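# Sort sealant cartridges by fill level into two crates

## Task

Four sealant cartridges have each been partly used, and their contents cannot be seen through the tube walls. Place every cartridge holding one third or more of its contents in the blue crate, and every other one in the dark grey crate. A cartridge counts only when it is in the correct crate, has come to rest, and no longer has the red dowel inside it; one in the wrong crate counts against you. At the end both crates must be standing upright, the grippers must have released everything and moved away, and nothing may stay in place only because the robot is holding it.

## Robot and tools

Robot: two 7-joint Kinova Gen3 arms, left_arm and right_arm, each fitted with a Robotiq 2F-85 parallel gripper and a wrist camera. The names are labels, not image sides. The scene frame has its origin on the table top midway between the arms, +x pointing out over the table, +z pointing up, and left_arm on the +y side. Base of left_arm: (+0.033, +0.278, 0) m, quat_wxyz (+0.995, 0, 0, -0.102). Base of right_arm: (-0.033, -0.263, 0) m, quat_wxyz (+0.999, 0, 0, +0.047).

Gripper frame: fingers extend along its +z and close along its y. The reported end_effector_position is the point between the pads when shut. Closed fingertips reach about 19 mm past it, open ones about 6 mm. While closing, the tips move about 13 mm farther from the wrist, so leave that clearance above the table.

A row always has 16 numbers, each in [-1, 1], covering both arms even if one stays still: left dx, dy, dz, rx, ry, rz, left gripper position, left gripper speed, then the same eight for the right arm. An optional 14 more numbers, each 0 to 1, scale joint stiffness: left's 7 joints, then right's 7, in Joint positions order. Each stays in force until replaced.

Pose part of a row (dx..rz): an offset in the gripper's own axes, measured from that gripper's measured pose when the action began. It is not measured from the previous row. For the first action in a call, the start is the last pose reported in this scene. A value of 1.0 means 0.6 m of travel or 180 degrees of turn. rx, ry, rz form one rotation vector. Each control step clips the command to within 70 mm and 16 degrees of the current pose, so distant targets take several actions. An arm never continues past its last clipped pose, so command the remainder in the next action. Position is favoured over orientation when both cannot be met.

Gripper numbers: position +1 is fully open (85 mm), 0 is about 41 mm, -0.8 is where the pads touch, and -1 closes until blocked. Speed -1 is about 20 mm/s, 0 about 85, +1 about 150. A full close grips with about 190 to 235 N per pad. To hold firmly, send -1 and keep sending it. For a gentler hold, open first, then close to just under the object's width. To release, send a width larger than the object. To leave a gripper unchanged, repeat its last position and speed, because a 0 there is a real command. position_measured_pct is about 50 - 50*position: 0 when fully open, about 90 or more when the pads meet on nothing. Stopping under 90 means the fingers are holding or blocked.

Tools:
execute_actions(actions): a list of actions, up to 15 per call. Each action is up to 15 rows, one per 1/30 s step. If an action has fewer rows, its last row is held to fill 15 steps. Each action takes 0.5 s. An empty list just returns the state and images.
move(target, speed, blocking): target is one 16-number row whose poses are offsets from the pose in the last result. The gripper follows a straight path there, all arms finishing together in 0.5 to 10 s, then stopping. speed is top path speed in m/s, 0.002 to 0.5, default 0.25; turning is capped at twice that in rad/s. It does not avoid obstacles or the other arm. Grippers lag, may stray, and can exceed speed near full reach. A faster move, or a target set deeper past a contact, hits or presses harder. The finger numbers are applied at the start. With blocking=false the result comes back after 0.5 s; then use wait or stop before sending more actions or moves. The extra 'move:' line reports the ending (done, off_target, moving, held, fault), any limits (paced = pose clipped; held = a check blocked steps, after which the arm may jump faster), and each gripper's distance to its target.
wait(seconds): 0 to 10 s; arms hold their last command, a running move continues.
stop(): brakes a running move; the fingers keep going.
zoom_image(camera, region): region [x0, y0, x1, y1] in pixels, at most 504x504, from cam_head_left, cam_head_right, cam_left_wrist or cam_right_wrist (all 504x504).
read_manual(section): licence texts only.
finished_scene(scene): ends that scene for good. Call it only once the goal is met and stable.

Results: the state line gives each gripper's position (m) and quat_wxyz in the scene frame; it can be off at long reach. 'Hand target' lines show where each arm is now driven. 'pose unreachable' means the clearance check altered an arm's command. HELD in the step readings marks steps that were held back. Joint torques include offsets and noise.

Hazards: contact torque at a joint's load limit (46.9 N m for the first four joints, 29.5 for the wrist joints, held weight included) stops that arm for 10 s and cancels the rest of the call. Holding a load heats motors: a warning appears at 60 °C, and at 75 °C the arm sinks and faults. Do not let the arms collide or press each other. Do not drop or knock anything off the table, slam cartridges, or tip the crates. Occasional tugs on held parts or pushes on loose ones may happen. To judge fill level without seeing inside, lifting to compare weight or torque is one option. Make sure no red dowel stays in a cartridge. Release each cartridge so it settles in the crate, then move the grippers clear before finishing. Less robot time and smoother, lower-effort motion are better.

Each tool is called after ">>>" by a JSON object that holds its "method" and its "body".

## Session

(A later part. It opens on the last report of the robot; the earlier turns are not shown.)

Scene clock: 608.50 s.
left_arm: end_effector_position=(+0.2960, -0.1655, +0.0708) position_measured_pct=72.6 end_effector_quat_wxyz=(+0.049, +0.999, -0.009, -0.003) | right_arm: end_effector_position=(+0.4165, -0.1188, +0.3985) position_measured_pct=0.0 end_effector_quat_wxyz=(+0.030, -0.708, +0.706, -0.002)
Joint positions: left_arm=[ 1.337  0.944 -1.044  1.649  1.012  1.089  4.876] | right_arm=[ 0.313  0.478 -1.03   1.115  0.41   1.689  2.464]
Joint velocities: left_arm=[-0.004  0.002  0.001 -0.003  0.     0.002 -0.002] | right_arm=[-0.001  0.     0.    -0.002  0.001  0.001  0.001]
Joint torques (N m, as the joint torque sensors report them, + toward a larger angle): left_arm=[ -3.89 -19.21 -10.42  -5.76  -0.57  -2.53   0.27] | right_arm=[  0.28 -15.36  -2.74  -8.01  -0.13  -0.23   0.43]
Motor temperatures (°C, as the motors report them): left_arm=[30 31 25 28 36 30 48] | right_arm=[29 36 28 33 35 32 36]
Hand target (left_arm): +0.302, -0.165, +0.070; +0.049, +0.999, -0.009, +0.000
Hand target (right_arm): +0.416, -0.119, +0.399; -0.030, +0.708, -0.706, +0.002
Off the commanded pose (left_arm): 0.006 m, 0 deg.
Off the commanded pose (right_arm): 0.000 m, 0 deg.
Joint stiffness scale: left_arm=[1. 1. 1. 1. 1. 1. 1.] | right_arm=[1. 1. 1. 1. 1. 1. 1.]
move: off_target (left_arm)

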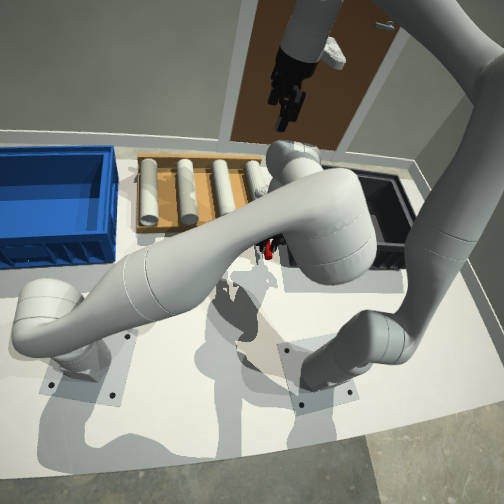

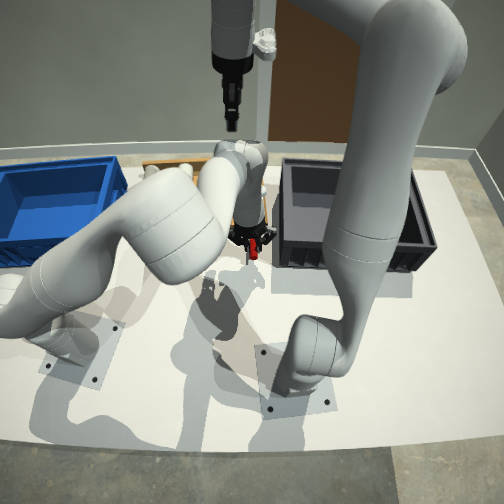

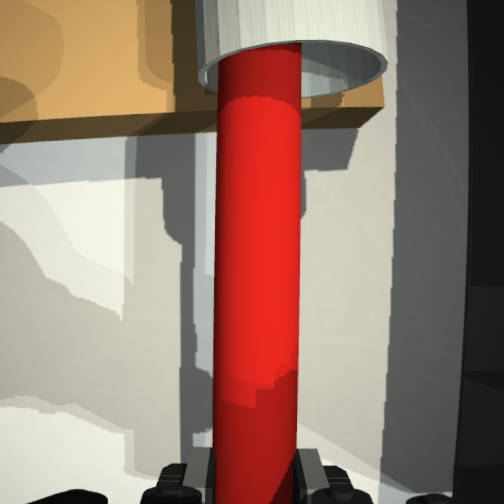

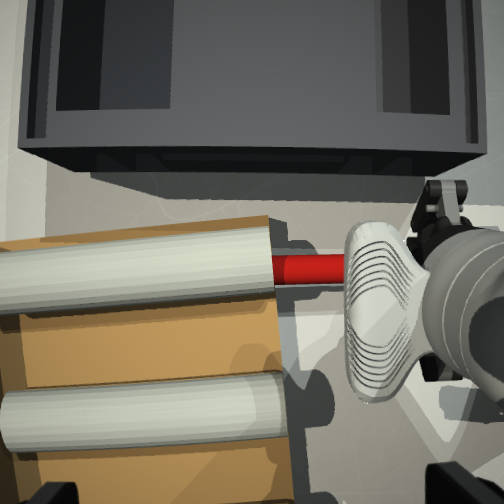

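>>> {"method": "move", "body": {"target": [-0.25,0,0,0,0,0,-1,0,0,0,0,0,0,0,1,0], "speed": 0.1}}

>>> {"method": "move", "body": {"target": [0,-0.1,0.072,0.031,0,0,-1,0,0,0,0,0,0,0,1,0], "speed": 0.1}}

>>> {"method": "move", "body": {"target": [0,0,0,0,0,0,1,0,0,0,0,0,0,0,1,0], "speed": 0.1}}

Scene clock: 621.93 s.
left_arm: end_effector_position=(+0.1445, -0.1620, +0.0697) position_measured_pct=72.6 end_effector_quat_wxyz=(+0.046, +0.999, -0.014, -0.006) | right_arm: end_effector_position=(+0.4165, -0.1188, +0.3985) position_measured_pct=0.0 end_effector_quat_wxyz=(+0.030, -0.708, +0.706, -0.002)
Joint positions: left_arm=[ 1.697  0.852 -1.053  1.876  1.012  0.961  5.057] | right_arm=[ 0.313  0.478 -1.03   1.115  0.41   1.689  2.464]
Joint velocities: left_arm=[ 0.006 -0.    -0.004  0.    -0.    -0.001  0.   ] | right_arm=[-0.    -0.    -0.     0.001  0.    -0.    -0.003]
Joint torques (N m, as the joint torque sensors report them, + toward a larger angle): left_arm=[ -0.05 -17.31  -6.38  -5.28   0.07  -0.07   0.14] | right_arm=[  0.3  -15.09  -2.54  -7.91   0.44   0.26   0.19]
Motor temperatures (°C, as the motors report them): left_arm=[30 31 25 28 36 30 48] | right_arm=[29 36 28 33 35 32 36]
Hand target (left_arm): +0.146, -0.162, +0.071; +0.049, +0.999, -0.009, -0.004
Hand target (right_arm): +0.416, -0.119, +0.399; -0.030, +0.708, -0.706, +0.002
Off the commanded pose (left_arm): 0.003 m, 1 deg.
Off the commanded pose (right_arm): 0.000 m, 0 deg.
Joint stiffness scale: left_arm=[1. 1. 1. 1. 1. 1. 1.] | right_arm=[1. 1. 1. 1. 1. 1. 1.]
move: done

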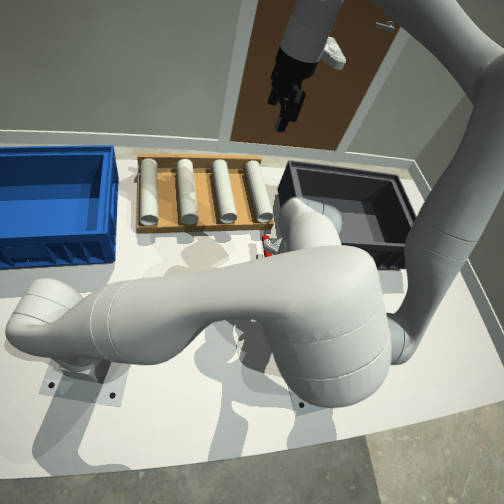

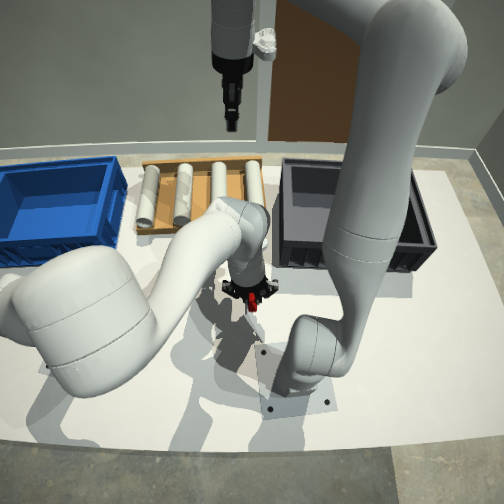

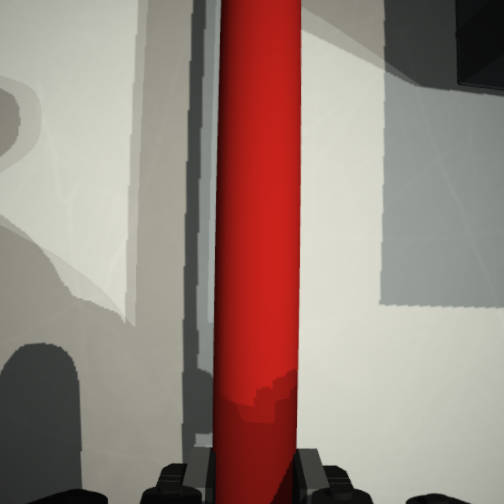

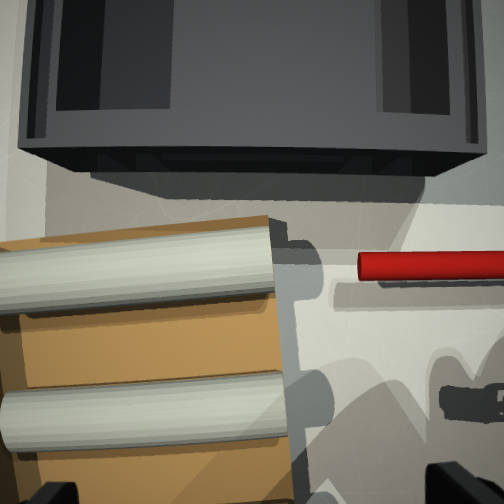

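Scene clock: 623.00 s.
left_arm: end_effector_position=(+0.1453, -0.1086, +0.0255) position_measured_pct=72.6 end_effector_quat_wxyz=(-0.000, +1.000, -0.016, -0.005) | right_arm: end_effector_position=(+0.4165, -0.1188, +0.3985) position_measured_pct=0.0 end_effector_quat_wxyz=(+0.030, -0.708, +0.706, -0.002)
Joint positions: left_arm=[ 1.67   0.908 -1.007  1.981  1.037  0.897  4.965] | right_arm=[ 0.313  0.478 -1.03   1.115  0.41   1.689  2.464]
Joint velocities: left_arm=[-0.001 -0.002 -0.001  0.     0.001  0.001 -0.002] | right_arm=[-0.001  0.     0.001 -0.    -0.001  0.    -0.   ]
Joint torques (N m, as the joint torque sensors report them, + toward a larger angle): left_arm=[ -1.94 -11.22  -5.17  -2.43  -0.45  -1.44   0.33] | right_arm=[  0.17 -15.21  -2.94  -8.39   0.08   0.25   0.13]
Motor temperatures (°C, as the motors report them): left_arm=[30 31 25 28 36 30 48] | right_arm=[29 36 28 33 35 32 36]
Hand target (left_arm): +0.146, -0.106, +0.021; -0.002, +1.000, -0.014, -0.005
Hand target (right_arm): +0.416, -0.119, +0.399; -0.030, +0.708, -0.706, +0.002
Off the commanded pose (left_arm): 0.005 m, 0 deg.
Off the commanded pose (right_arm): 0.000 m, 0 deg.
Joint stiffness scale: left_arm=[1. 1. 1. 1. 1. 1. 1.] | right_arm=[1. 1. 1. 1. 1. 1. 1.]
move: off_target (left_arm)

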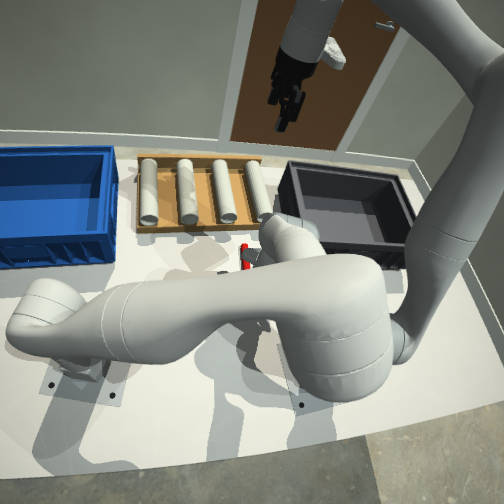

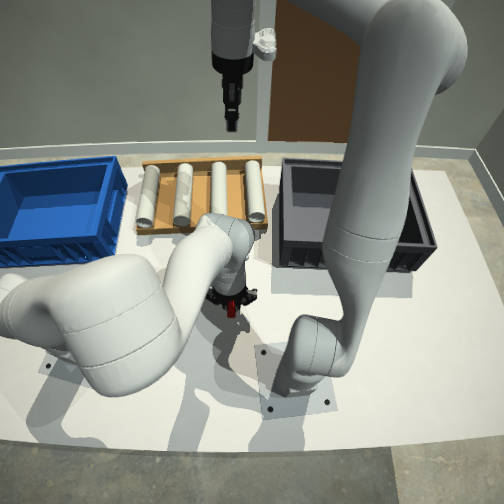

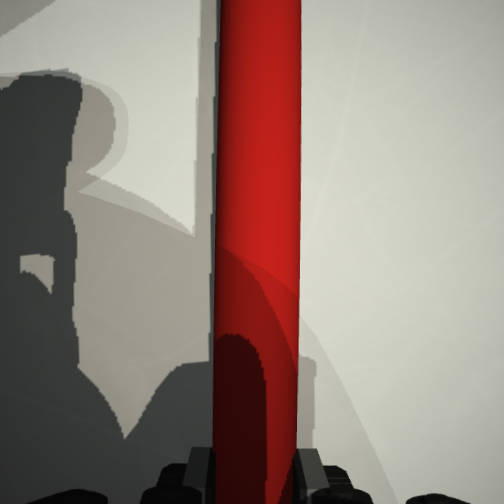

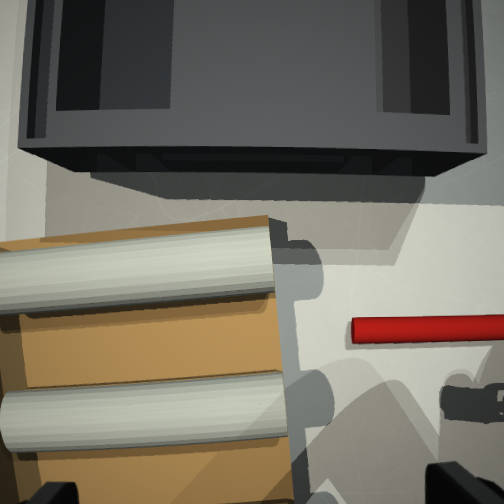

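Scene clock: 624.17 s.
left_arm: end_effector_position=(+0.1453, -0.1087, +0.0256) position_measured_pct=0.0 end_effector_quat_wxyz=(-0.000, +1.000, -0.016, -0.005) | right_arm: end_effector_position=(+0.4165, -0.1188, +0.3985) position_measured_pct=0.0 end_effector_quat_wxyz=(+0.030, -0.708, +0.706, -0.002)
Joint positions: left_arm=[ 1.67   0.908 -1.007  1.981  1.037  0.898  4.965] | right_arm=[ 0.313  0.478 -1.03   1.115  0.41   1.689  2.464]
Joint velocities: left_arm=[ 0.001  0.001 -0.001 -0.    -0.    -0.001  0.   ] | right_arm=[-0.     0.001  0.     0.001  0.     0.002 -0.   ]
Joint torques (N m, as the joint torque sensors report them, + toward a larger angle): left_arm=[ -0.61 -16.73  -6.04  -4.04  -0.14  -0.02   0.18] | right_arm=[  0.38 -15.1   -2.87  -7.8    0.2   -0.13   0.2 ]
Motor temperatures (°C, as the motors report them): left_arm=[30 31 25 28 36 30 48] | right_arm=[29 36 28 33 35 32 36]
Hand target (left_arm): +0.145, -0.109, +0.025; -0.000, +1.000, -0.016, -0.005
Hand target (right_arm): +0.416, -0.119, +0.399; -0.030, +0.708, -0.706, +0.002
Off the commanded pose (left_arm): 0.000 m, 0 deg.
Off the commanded pose (right_arm): 0.000 m, 0 deg.
Joint stiffness scale: left_arm=[1. 1. 1. 1. 1. 1. 1.] | right_arm=[1. 1. 1. 1. 1. 1. 1.]
move: done

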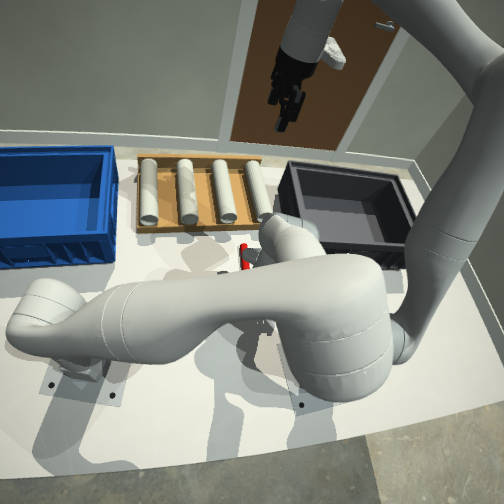

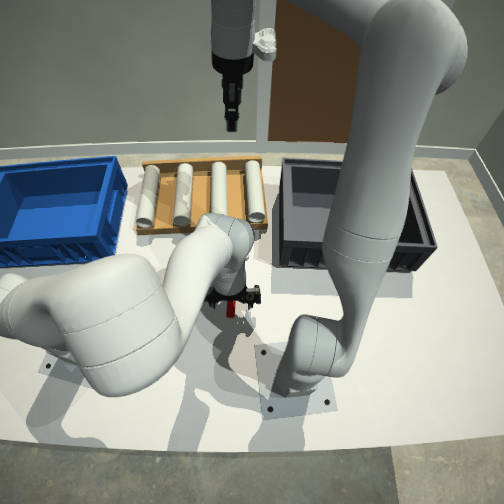

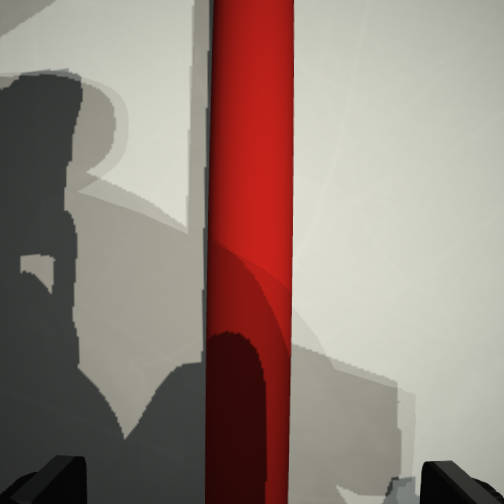

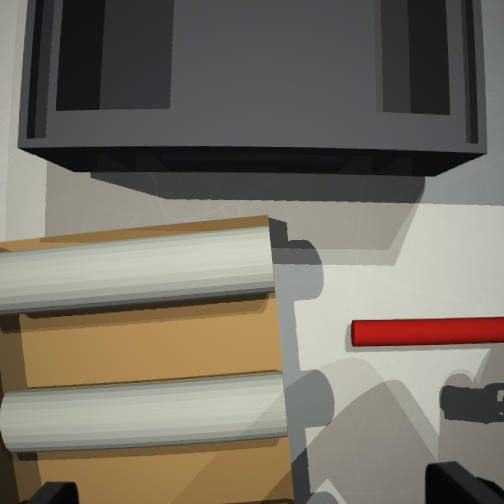

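>>> {"method": "move", "body": {"target": [0.425,-0.465,-0.373,0,0.003,-0.01,1,0,-0.0928,-0.1245,0.3412,-0.0213,-0.0021,-0.5212,1,0], "speed": 0.3}}

Scene clock: 687.30 s.
left_arm: end_effector_position=(+0.4121, +0.1589, +0.2469) position_measured_pct=0.0 end_effector_quat_wxyz=(+0.003, +1.000, +0.003, +0.003) | right_arm: end_effector_position=(+0.4969, -0.0560, +0.2008) position_measured_pct=0.0 end_effector_quat_wxyz=(+0.000, +0.999, +0.032, -0.003)
Joint positions: left_arm=[ 0.924  0.579 -1.373  1.717  0.591  1.337  4.359] | right_arm=[ 0.153  0.905 -1.101  1.154  0.776  1.499  3.878]
Joint velocities: left_arm=[-0.006 -0.001 -0.001 -0.001  0.    -0.001  0.   ] | right_arm=[-0.001  0.001 -0.    -0.     0.     0.001 -0.001]
Joint torques (N m, as the joint torque sensors report them, + toward a larger angle): left_arm=[ -0.11 -12.9   -5.54  -7.75  -0.09  -0.11   0.2 ] | right_arm=[  0.21 -20.39  -5.43  -6.4    0.24   0.     0.43]
Motor temperatures (°C, as the motors report them): left_arm=[30 32 25 28 36 30 48] | right_arm=[29 36 28 33 35 32 36]
Hand target (left_arm): +0.412, +0.160, +0.247; +0.001, +1.000, -0.001, +0.000
Hand target (right_arm): +0.500, -0.055, +0.199; -0.000, +0.999, +0.035, +0.000
Off the commanded pose (left_arm): 0.003 m, 1 deg.
Off the commanded pose (right_arm): 0.004 m, 0 deg.
Joint stiffness scale: left_arm=[1. 1. 1. 1. 1. 1. 1.] | right_arm=[1. 1. 1. 1. 1. 1. 1.]
move: off_target (right_arm)

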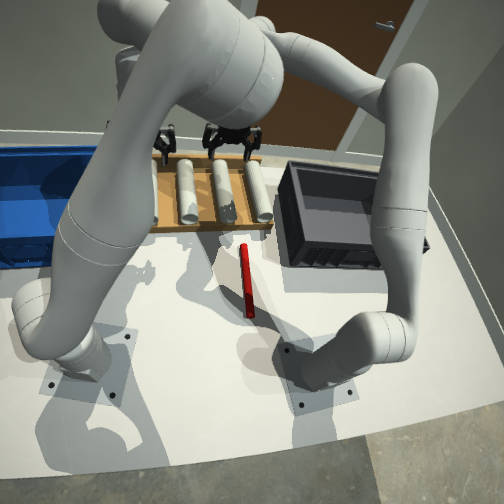

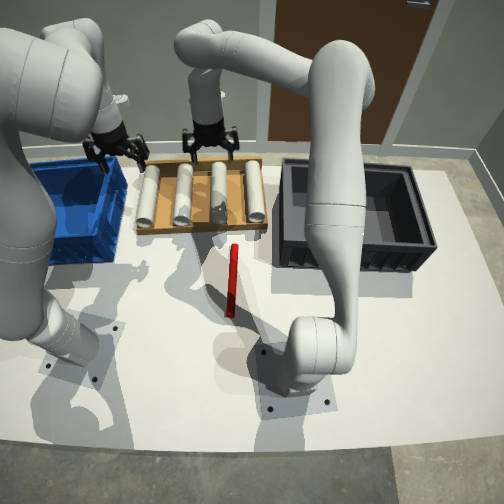

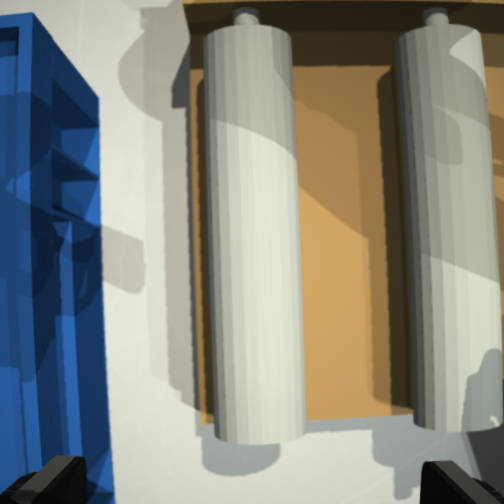

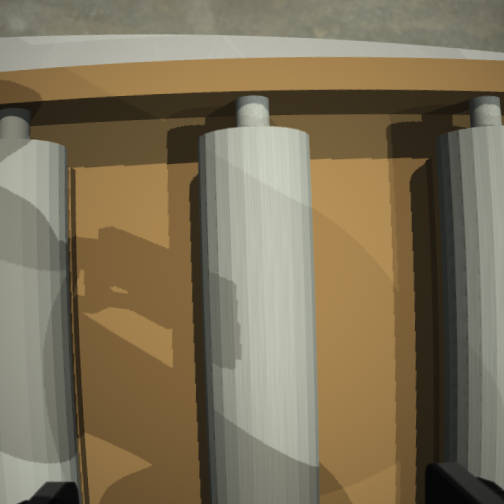

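>>> {"method": "move", "body": {"target": [0,0,0,0,0,0,1,0,0.0,0.004,0.238,0,0,0,1,0], "speed": 0.15}}

>>> {"method": "move", "body": {"target": [0,0,0,0,0,0,1,0,0,0,0,0,0,0,-1,0], "speed": 0.15}}

Scene clock: 698.57 s.
left_arm: end_effector_position=(+0.4122, +0.1592, +0.2469) position_measured_pct=0.0 end_effector_quat_wxyz=(+0.003, +1.000, +0.003, +0.003) | right_arm: end_effector_position=(+0.4959, -0.0585, +0.0611) position_measured_pct=0.0 end_effector_quat_wxyz=(-0.001, +0.999, +0.032, -0.004)
Joint positions: left_arm=[ 0.923  0.579 -1.373  1.717  0.591  1.337  4.359] | right_arm=[ 0.157  1.057 -0.991  1.337  0.882  1.216  3.789]
Joint velocities: left_arm=[ 0.    -0.     0.    -0.     0.    -0.001  0.   ] | right_arm=[-0.002  0.002  0.002  0.     0.    -0.001  0.001]
Joint torques (N m, as the joint torque sensors report them, + toward a larger angle): left_arm=[  0.11 -12.88  -5.29  -7.7   -0.21  -0.1    0.23] | right_arm=[  0.63 -21.23  -6.44  -5.4    0.43  -0.14   0.51]
Motor temperatures (°C, as the motors report them): left_arm=[30 32 25 28 36 30 48] | right_arm=[29 36 28 33 35 32 36]
Hand target (left_arm): +0.412, +0.159, +0.247; +0.003, +1.000, +0.003, +0.003
Hand target (right_arm): +0.496, -0.059, +0.058; +0.000, +0.999, +0.032, -0.003
Off the commanded pose (left_arm): 0.000 m, 0 deg.
Off the commanded pose (right_arm): 0.003 m, 0 deg.
Joint stiffness scale: left_arm=[1. 1. 1. 1. 1. 1. 1.] | right_arm=[1. 1. 1. 1. 1. 1. 1.]
move: done

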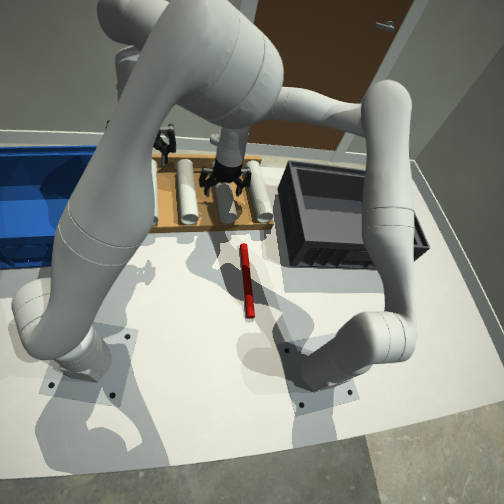

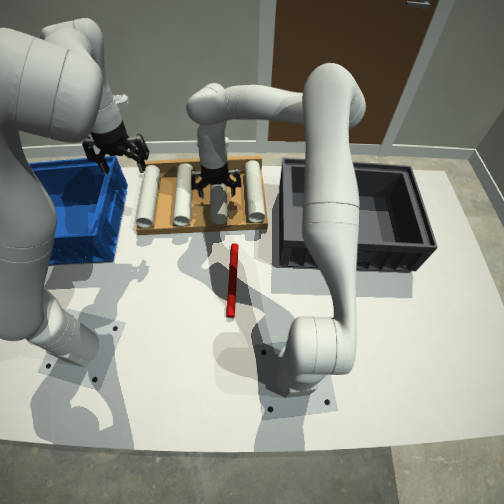

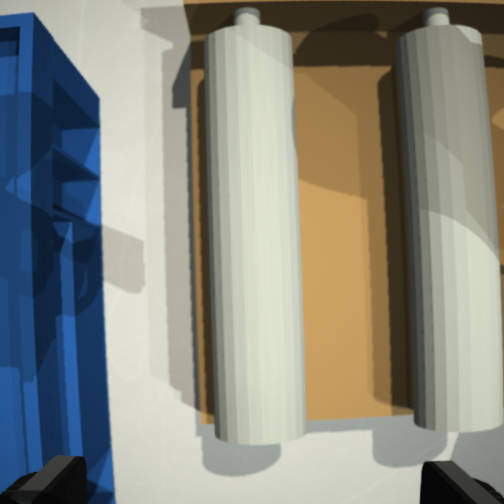

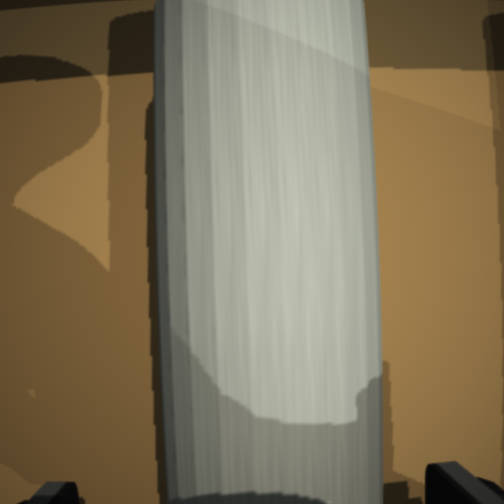

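Scene clock: 699.40 s.
left_arm: end_effector_position=(+0.4122, +0.1592, +0.2469) position_measured_pct=0.0 end_effector_quat_wxyz=(+0.003, +1.000, +0.003, +0.003) | right_arm: end_effector_position=(+0.4961, -0.0588, +0.0618) position_measured_pct=46.4 end_effector_quat_wxyz=(-0.001, +0.999, +0.032, -0.004)
Joint positions: left_arm=[ 0.923  0.579 -1.373  1.717  0.591  1.337  4.359] | right_arm=[ 0.157  1.056 -0.991  1.337  0.882  1.216  3.789]
Joint velocities: left_arm=[-0.    -0.    -0.001  0.    -0.    -0.001 -0.   ] | right_arm=[ 0.    -0.    -0.     0.001 -0.    -0.002  0.001]
Joint torques (N m, as the joint torque sensors report them, + toward a larger angle): left_arm=[ -0.04 -12.92  -5.63  -7.58  -0.16   0.1    0.03] | right_arm=[ -0.83 -18.66  -6.34  -5.87   0.27  -1.16  -0.03]
Motor temperatures (°C, as the motors report them): left_arm=[30 32 25 28 36 30 48] | right_arm=[29 36 28 33 35 32 36]
Hand target (left_arm): +0.412, +0.159, +0.247; +0.003, +1.000, +0.003, +0.003
Hand target (right_arm): +0.496, -0.059, +0.061; -0.001, +0.999, +0.032, -0.004
Off the commanded pose (left_arm): 0.000 m, 0 deg.
Off the commanded pose (right_arm): 0.001 m, 0 deg.
Joint stiffness scale: left_arm=[1. 1. 1. 1. 1. 1. 1.] | right_arm=[1. 1. 1. 1. 1. 1. 1.]
move: done

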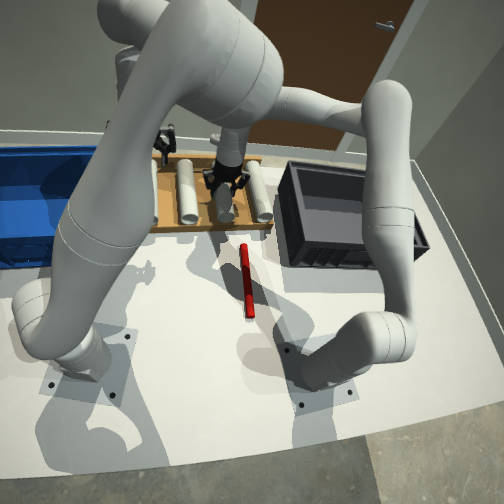

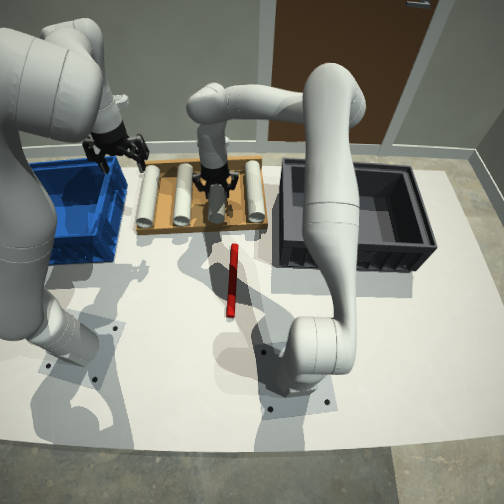

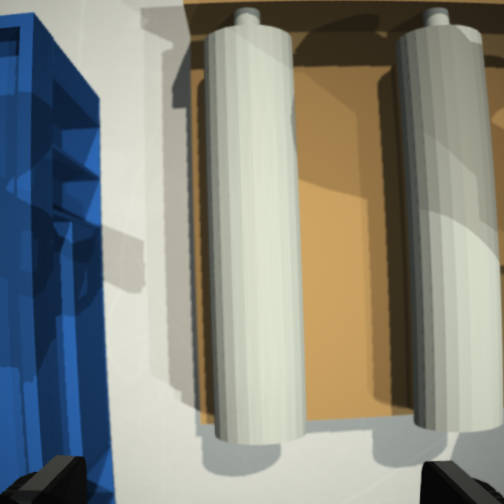

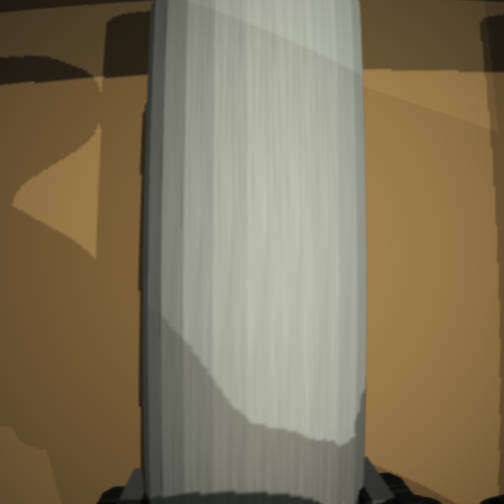

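>>> {"method": "move", "body": {"target": [0,0,0,0,0,0,1,0,0,0,0,0,0,0,0.6,0], "speed": 0.1}}

>>> {"method": "move", "body": {"target": [0,0,0,0,0,0,1,0,0,0,0.02,0,0,0,0.6,0], "speed": 0.05}}

>>> {"method": "move", "body": {"target": [0,0,0,0,0,0,1,0,0,0,0,0,0,0,-1,0], "speed": 0.1}}

Scene clock: 706.87 s.
left_arm: end_effector_position=(+0.4122, +0.1592, +0.2469) position_measured_pct=0.0 end_effector_quat_wxyz=(+0.003, +1.000, +0.003, +0.003) | right_arm: end_effector_position=(+0.4961, -0.0589, +0.0618) position_measured_pct=19.8 end_effector_quat_wxyz=(-0.001, +0.999, +0.032, -0.004)
Joint positions: left_arm=[ 0.923  0.579 -1.373  1.717  0.591  1.337  4.359] | right_arm=[ 0.157  1.055 -0.991  1.337  0.882  1.216  3.789]
Joint velocities: left_arm=[-0.001 -0.     0.     0.    -0.     0.002 -0.   ] | right_arm=[-0.    -0.001  0.     0.    -0.001  0.001  0.   ]
Joint torques (N m, as the joint torque sensors report them, + toward a larger angle): left_arm=[ -0.2  -12.99  -5.58  -7.83  -0.1    0.2    0.11] | right_arm=[  0.45 -21.53  -5.85  -5.3    0.12   0.12   0.09]
Motor temperatures (°C, as the motors report them): left_arm=[30 32 25 28 36 30 48] | right_arm=[29 36 28 33 35 32 36]
Hand target (left_arm): +0.412, +0.159, +0.247; +0.003, +1.000, +0.003, +0.003
Hand target (right_arm): +0.496, -0.059, +0.062; -0.001, +0.999, +0.032, -0.004
Off the commanded pose (left_arm): 0.000 m, 0 deg.
Off the commanded pose (right_arm): 0.000 m, 0 deg.
Joint stiffness scale: left_arm=[1. 1. 1. 1. 1. 1. 1.] | right_arm=[1. 1. 1. 1. 1. 1. 1.]
move: done

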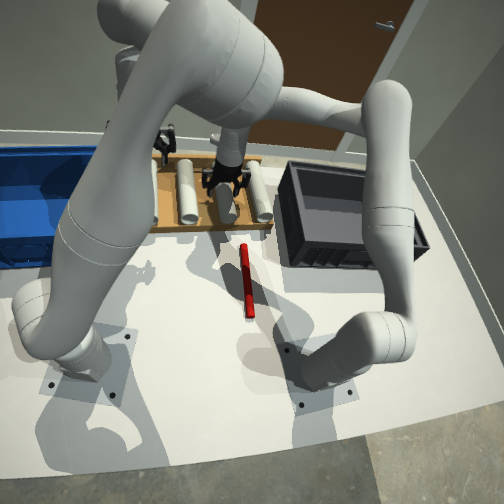

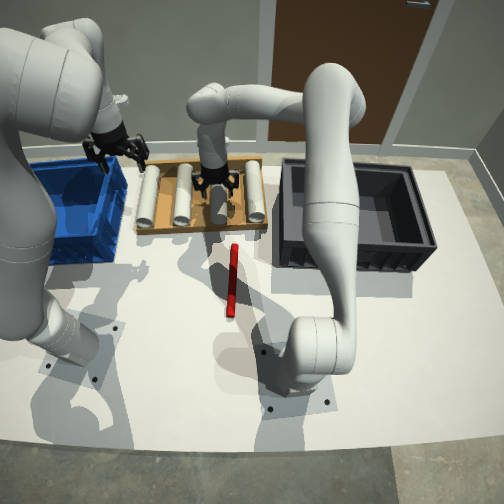

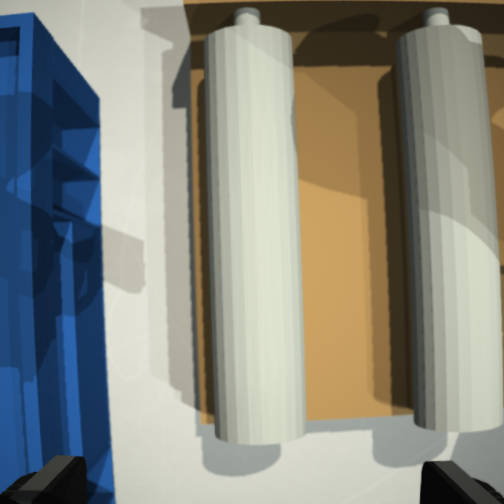

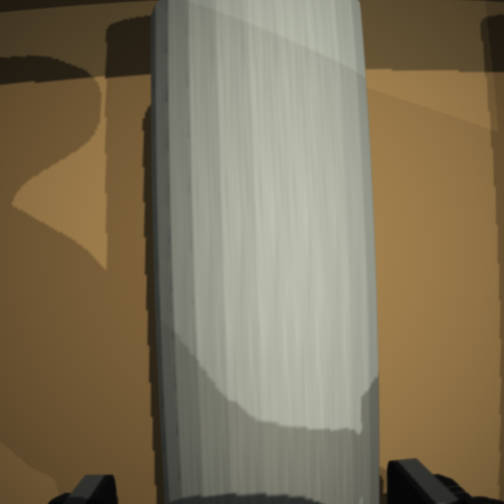

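Scene clock: 707.60 s.
left_arm: end_effector_position=(+0.4122, +0.1592, +0.2469) position_measured_pct=0.0 end_effector_quat_wxyz=(+0.003, +1.000, +0.003, +0.003) | right_arm: end_effector_position=(+0.4958, -0.0586, +0.0531) position_measured_pct=19.8 end_effector_quat_wxyz=(-0.003, +0.999, +0.032, -0.005)
Joint positions: left_arm=[ 0.923  0.579 -1.373  1.717  0.591  1.337  4.359] | right_arm=[ 0.156  1.067 -0.982  1.342  0.886  1.199  3.787]
Joint velocities: left_arm=[ 0.     0.     0.001  0.    -0.    -0.001 -0.   ] | right_arm=[-0.002  0.     0.004  0.001  0.001 -0.005 -0.001]
Joint torques (N m, as the joint torque sensors report them, + toward a larger angle): left_arm=[ -0.25 -13.1   -5.69  -7.21   0.    -0.07   0.15] | right_arm=[  0.06 -21.15  -6.68  -5.3   -0.03   0.18   0.35]
Motor temperatures (°C, as the motors report them): left_arm=[30 32 25 28 36 30 48] | right_arm=[29 36 28 33 35 32 36]
Hand target (left_arm): +0.412, +0.159, +0.247; +0.003, +1.000, +0.003, +0.003
Hand target (right_arm): +0.496, -0.059, +0.050; -0.001, +0.999, +0.032, -0.004
Off the commanded pose (left_arm): 0.000 m, 0 deg.
Off the commanded pose (right_arm): 0.003 m, 0 deg.
Joint stiffness scale: left_arm=[1. 1. 1. 1. 1. 1. 1.] | right_arm=[1. 1. 1. 1. 1. 1. 1.]
move: done

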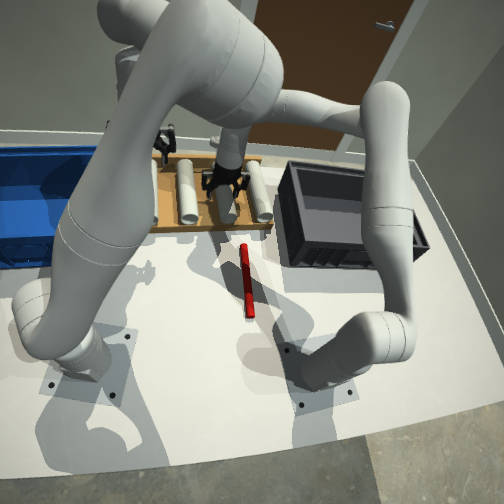

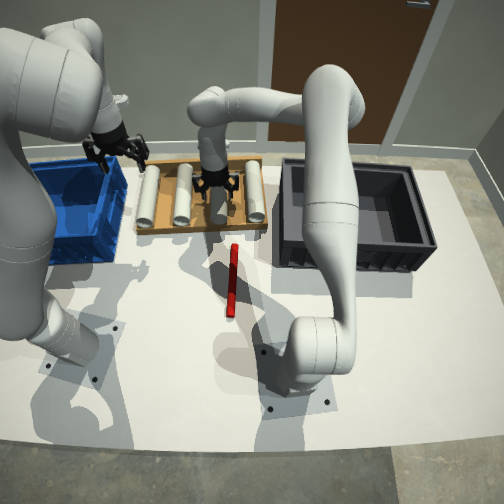

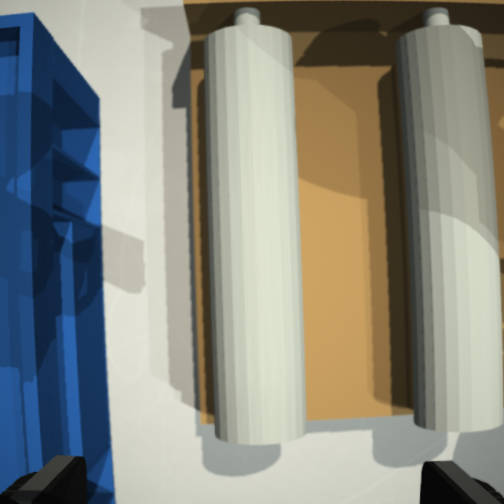

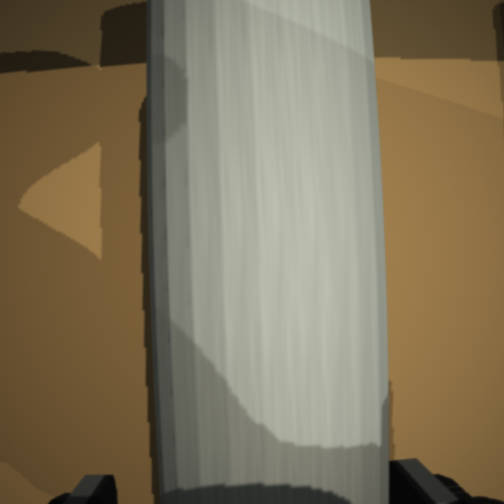

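Scene clock: 708.20 s.
left_arm: end_effector_position=(+0.4122, +0.1592, +0.2469) position_measured_pct=0.0 end_effector_quat_wxyz=(+0.003, +1.000, +0.003, +0.003) | right_arm: end_effector_position=(+0.4959, -0.0620, +0.0536) position_measured_pct=46.0 end_effector_quat_wxyz=(-0.000, +1.000, +0.030, -0.006)
Joint positions: left_arm=[ 0.923  0.579 -1.373  1.717  0.591  1.337  4.359] | right_arm=[ 0.159  1.065 -0.982  1.342  0.886  1.204  3.787]
Joint velocities: left_arm=[ 0.     0.001  0.    -0.    -0.     0.    -0.   ] | right_arm=[ 0.     0.001 -0.     0.002  0.    -0.001  0.001]
Joint torques (N m, as the joint torque sensors report them, + toward a larger angle): left_arm=[ -0.47 -12.71  -5.74  -7.75  -0.04   0.03   0.04] | right_arm=[ -3.15 -17.64  -8.33  -4.56  -1.27  -2.19   0.19]
Motor temperatures (°C, as the motors report them): left_arm=[30 32 25 28 36 30 48] | right_arm=[29 36 28 33 35 32 36]
Hand target (left_arm): +0.412, +0.159, +0.247; +0.003, +1.000, +0.003, +0.003
Hand target (right_arm): +0.496, -0.059, +0.053; -0.003, +0.999, +0.032, -0.005
Off the commanded pose (left_arm): 0.000 m, 0 deg.
Off the commanded pose (right_arm): 0.003 m, 0 deg.
Joint stiffness scale: left_arm=[1. 1. 1. 1. 1. 1. 1.] | right_arm=[1. 1. 1. 1. 1. 1. 1.]
move: done

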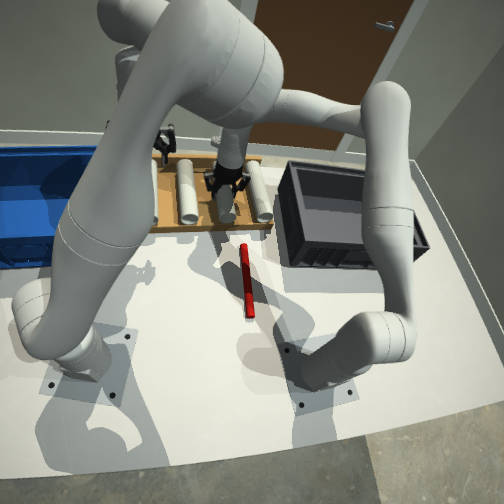

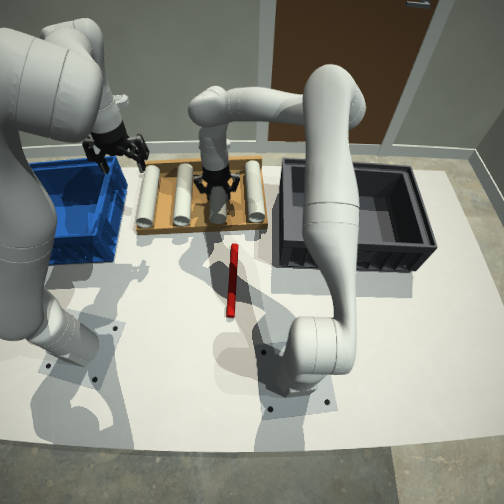

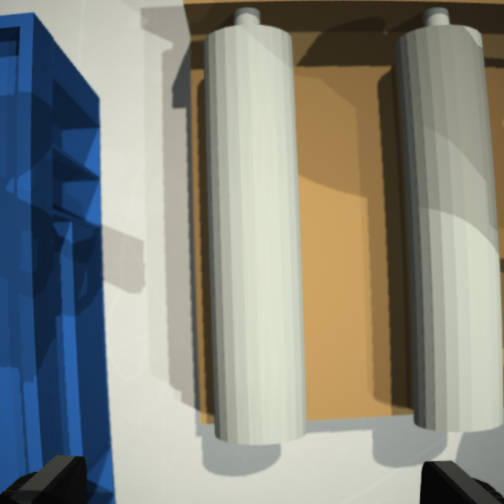

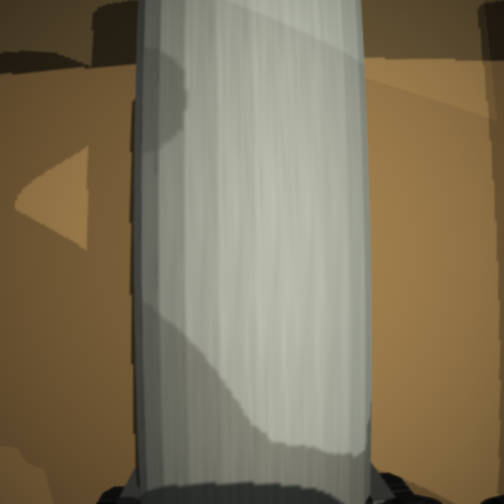

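>>> {"method": "move", "body": {"target": [0,0,0,0,0,0,1,0,0,0,-0.28,0,0,0,-1,0], "speed": 0.2}}

>>> {"method": "move", "body": {"target": [0.1467,0.1817,0.0783,0,0,-0.0167,1,0,-0.082,0.6427,0,0,0,0.519,-1,0], "speed": 0.3}}

Scene clock: 730.50 s.
left_arm: end_effector_position=(+0.4122, +0.1592, +0.2469) position_measured_pct=0.0 end_effector_quat_wxyz=(+0.003, +1.000, +0.003, +0.003) | right_arm: end_effector_position=(+0.4999, -0.0648, +0.2185) position_measured_pct=46.0 end_effector_quat_wxyz=(+0.001, +1.000, +0.026, -0.005)
Joint positions: left_arm=[ 0.923  0.579 -1.373  1.717  0.591  1.337  4.359] | right_arm=[ 0.158  0.886 -1.097  1.115  0.756  1.54   3.902]
Joint velocities: left_arm=[ 0.     0.001  0.     0.     0.    -0.001 -0.   ] | right_arm=[-0.001  0.001 -0.004  0.    -0.     0.006  0.   ]
Joint torques (N m, as the joint torque sensors report them, + toward a larger angle): left_arm=[  0.1  -12.91  -5.52  -7.68  -0.19  -0.06  -0.04] | right_arm=[  0.66 -21.26  -5.27  -6.78   0.36   0.32  -0.17]
Motor temperatures (°C, as the motors report them): left_arm=[30 31 25 28 36 30 48] | right_arm=[29 36 28 33 35 32 36]
Hand target (left_arm): +0.412, +0.159, +0.247; +0.003, +1.000, +0.003, +0.003
Hand target (right_arm): +0.498, -0.062, +0.222; -0.001, +1.000, +0.030, -0.006
Off the commanded pose (left_arm): 0.000 m, 0 deg.
Off the commanded pose (right_arm): 0.005 m, 1 deg.
Joint stiffness scale: left_arm=[1. 1. 1. 1. 1. 1. 1.] | right_arm=[1. 1. 1. 1. 1. 1. 1.]
move: off_target (right_arm)

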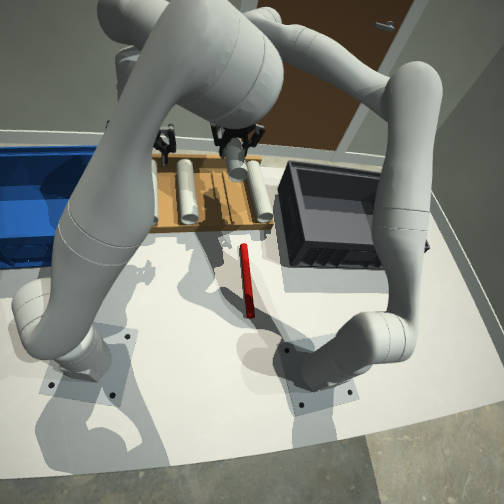

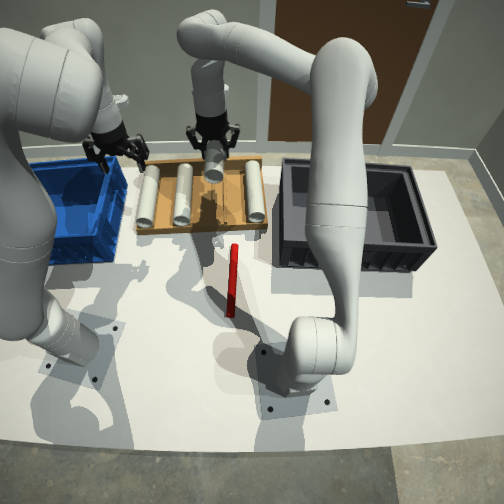

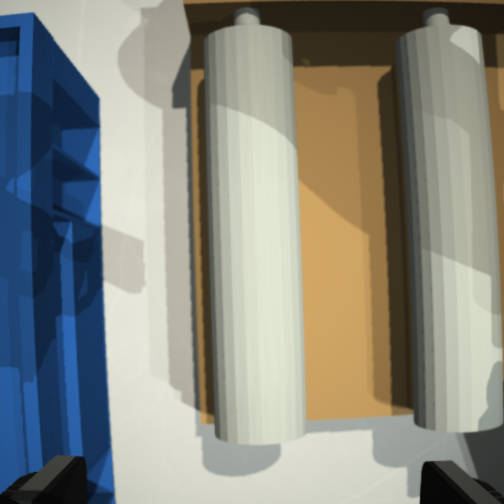

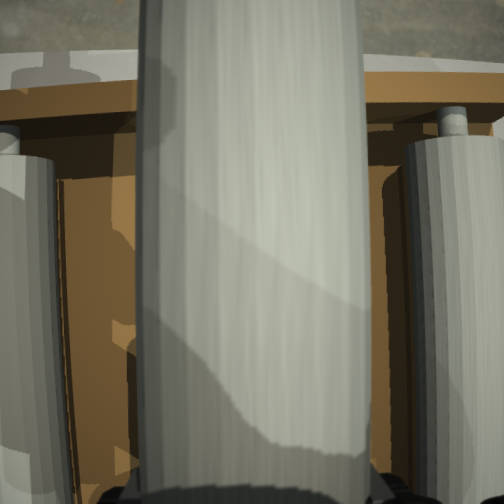

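Scene clock: 733.70 s.
left_arm: end_effector_position=(+0.5016, +0.0538, +0.2029) position_measured_pct=0.0 end_effector_quat_wxyz=(-0.000, +1.000, +0.028, +0.005) | right_arm: end_effector_position=(+0.4735, -0.4524, +0.2215) position_measured_pct=46.0 end_effector_quat_wxyz=(-0.005, -0.709, +0.705, -0.004)
Joint positions: left_arm=[ 0.791  0.822 -1.171  1.385  0.753  1.405  4.604] | right_arm=[ 0.844  0.741 -0.883  1.255  0.571  1.396  3.052]
Joint velocities: left_arm=[-0.004  0.002  0.001 -0.001  0.    -0.001  0.002] | right_arm=[ 0.005  0.003  0.    -0.001  0.     0.001 -0.002]
Joint torques (N m, as the joint torque sensors report them, + toward a larger angle): left_arm=[  0.18 -19.46  -6.68  -7.2   -0.17  -0.02   0.26] | right_arm=[  0.16 -19.68  -4.13  -7.99   0.55  -0.02   0.07]
Motor temperatures (°C, as the motors report them): left_arm=[30 31 25 28 36 30 48] | right_arm=[29 36 28 33 35 32 36]
Hand target (left_arm): +0.501, +0.051, +0.201; +0.003, +1.000, +0.030, +0.003
Hand target (right_arm): +0.472, -0.453, +0.220; +0.005, +0.704, -0.710, -0.002
Off the commanded pose (left_arm): 0.004 m, 1 deg.
Off the commanded pose (right_arm): 0.003 m, 1 deg.
Joint stiffness scale: left_arm=[1. 1. 1. 1. 1. 1. 1.] | right_arm=[1. 1. 1. 1. 1. 1. 1.]
move: off_target (left_arm)

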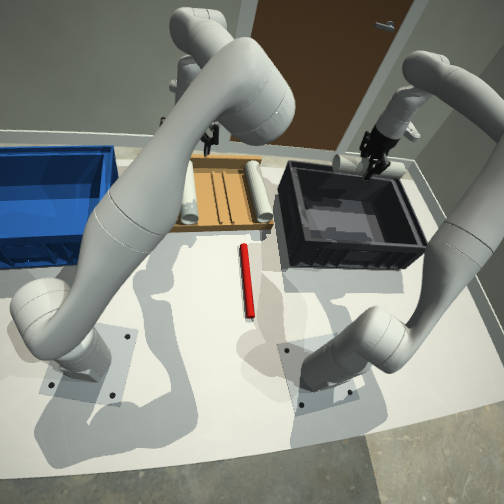

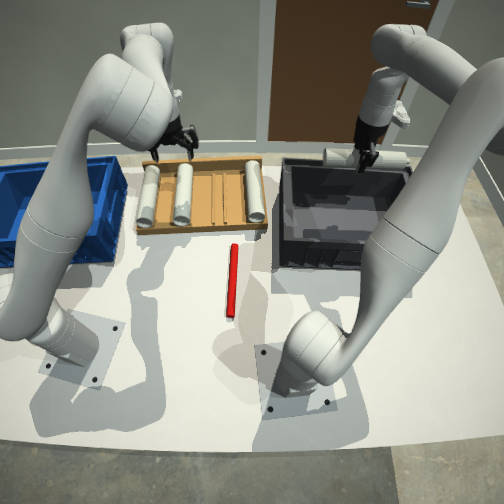

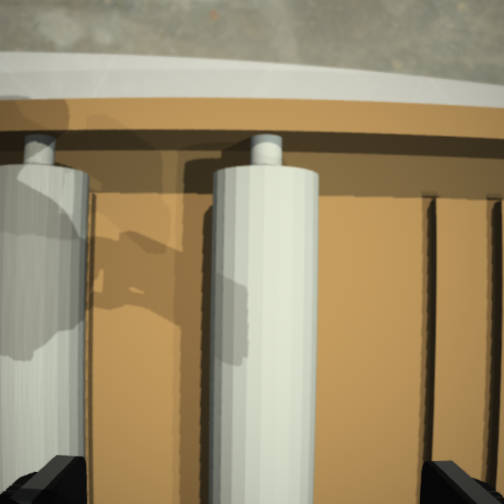

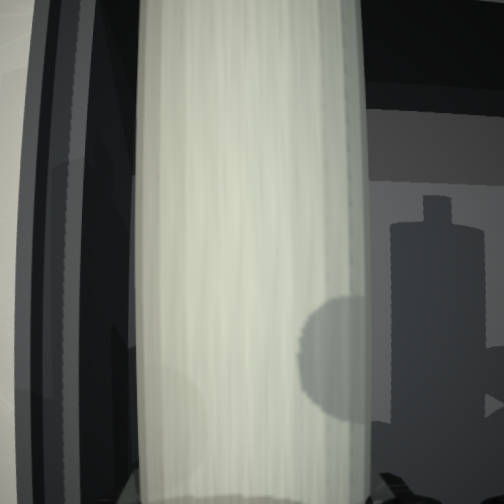

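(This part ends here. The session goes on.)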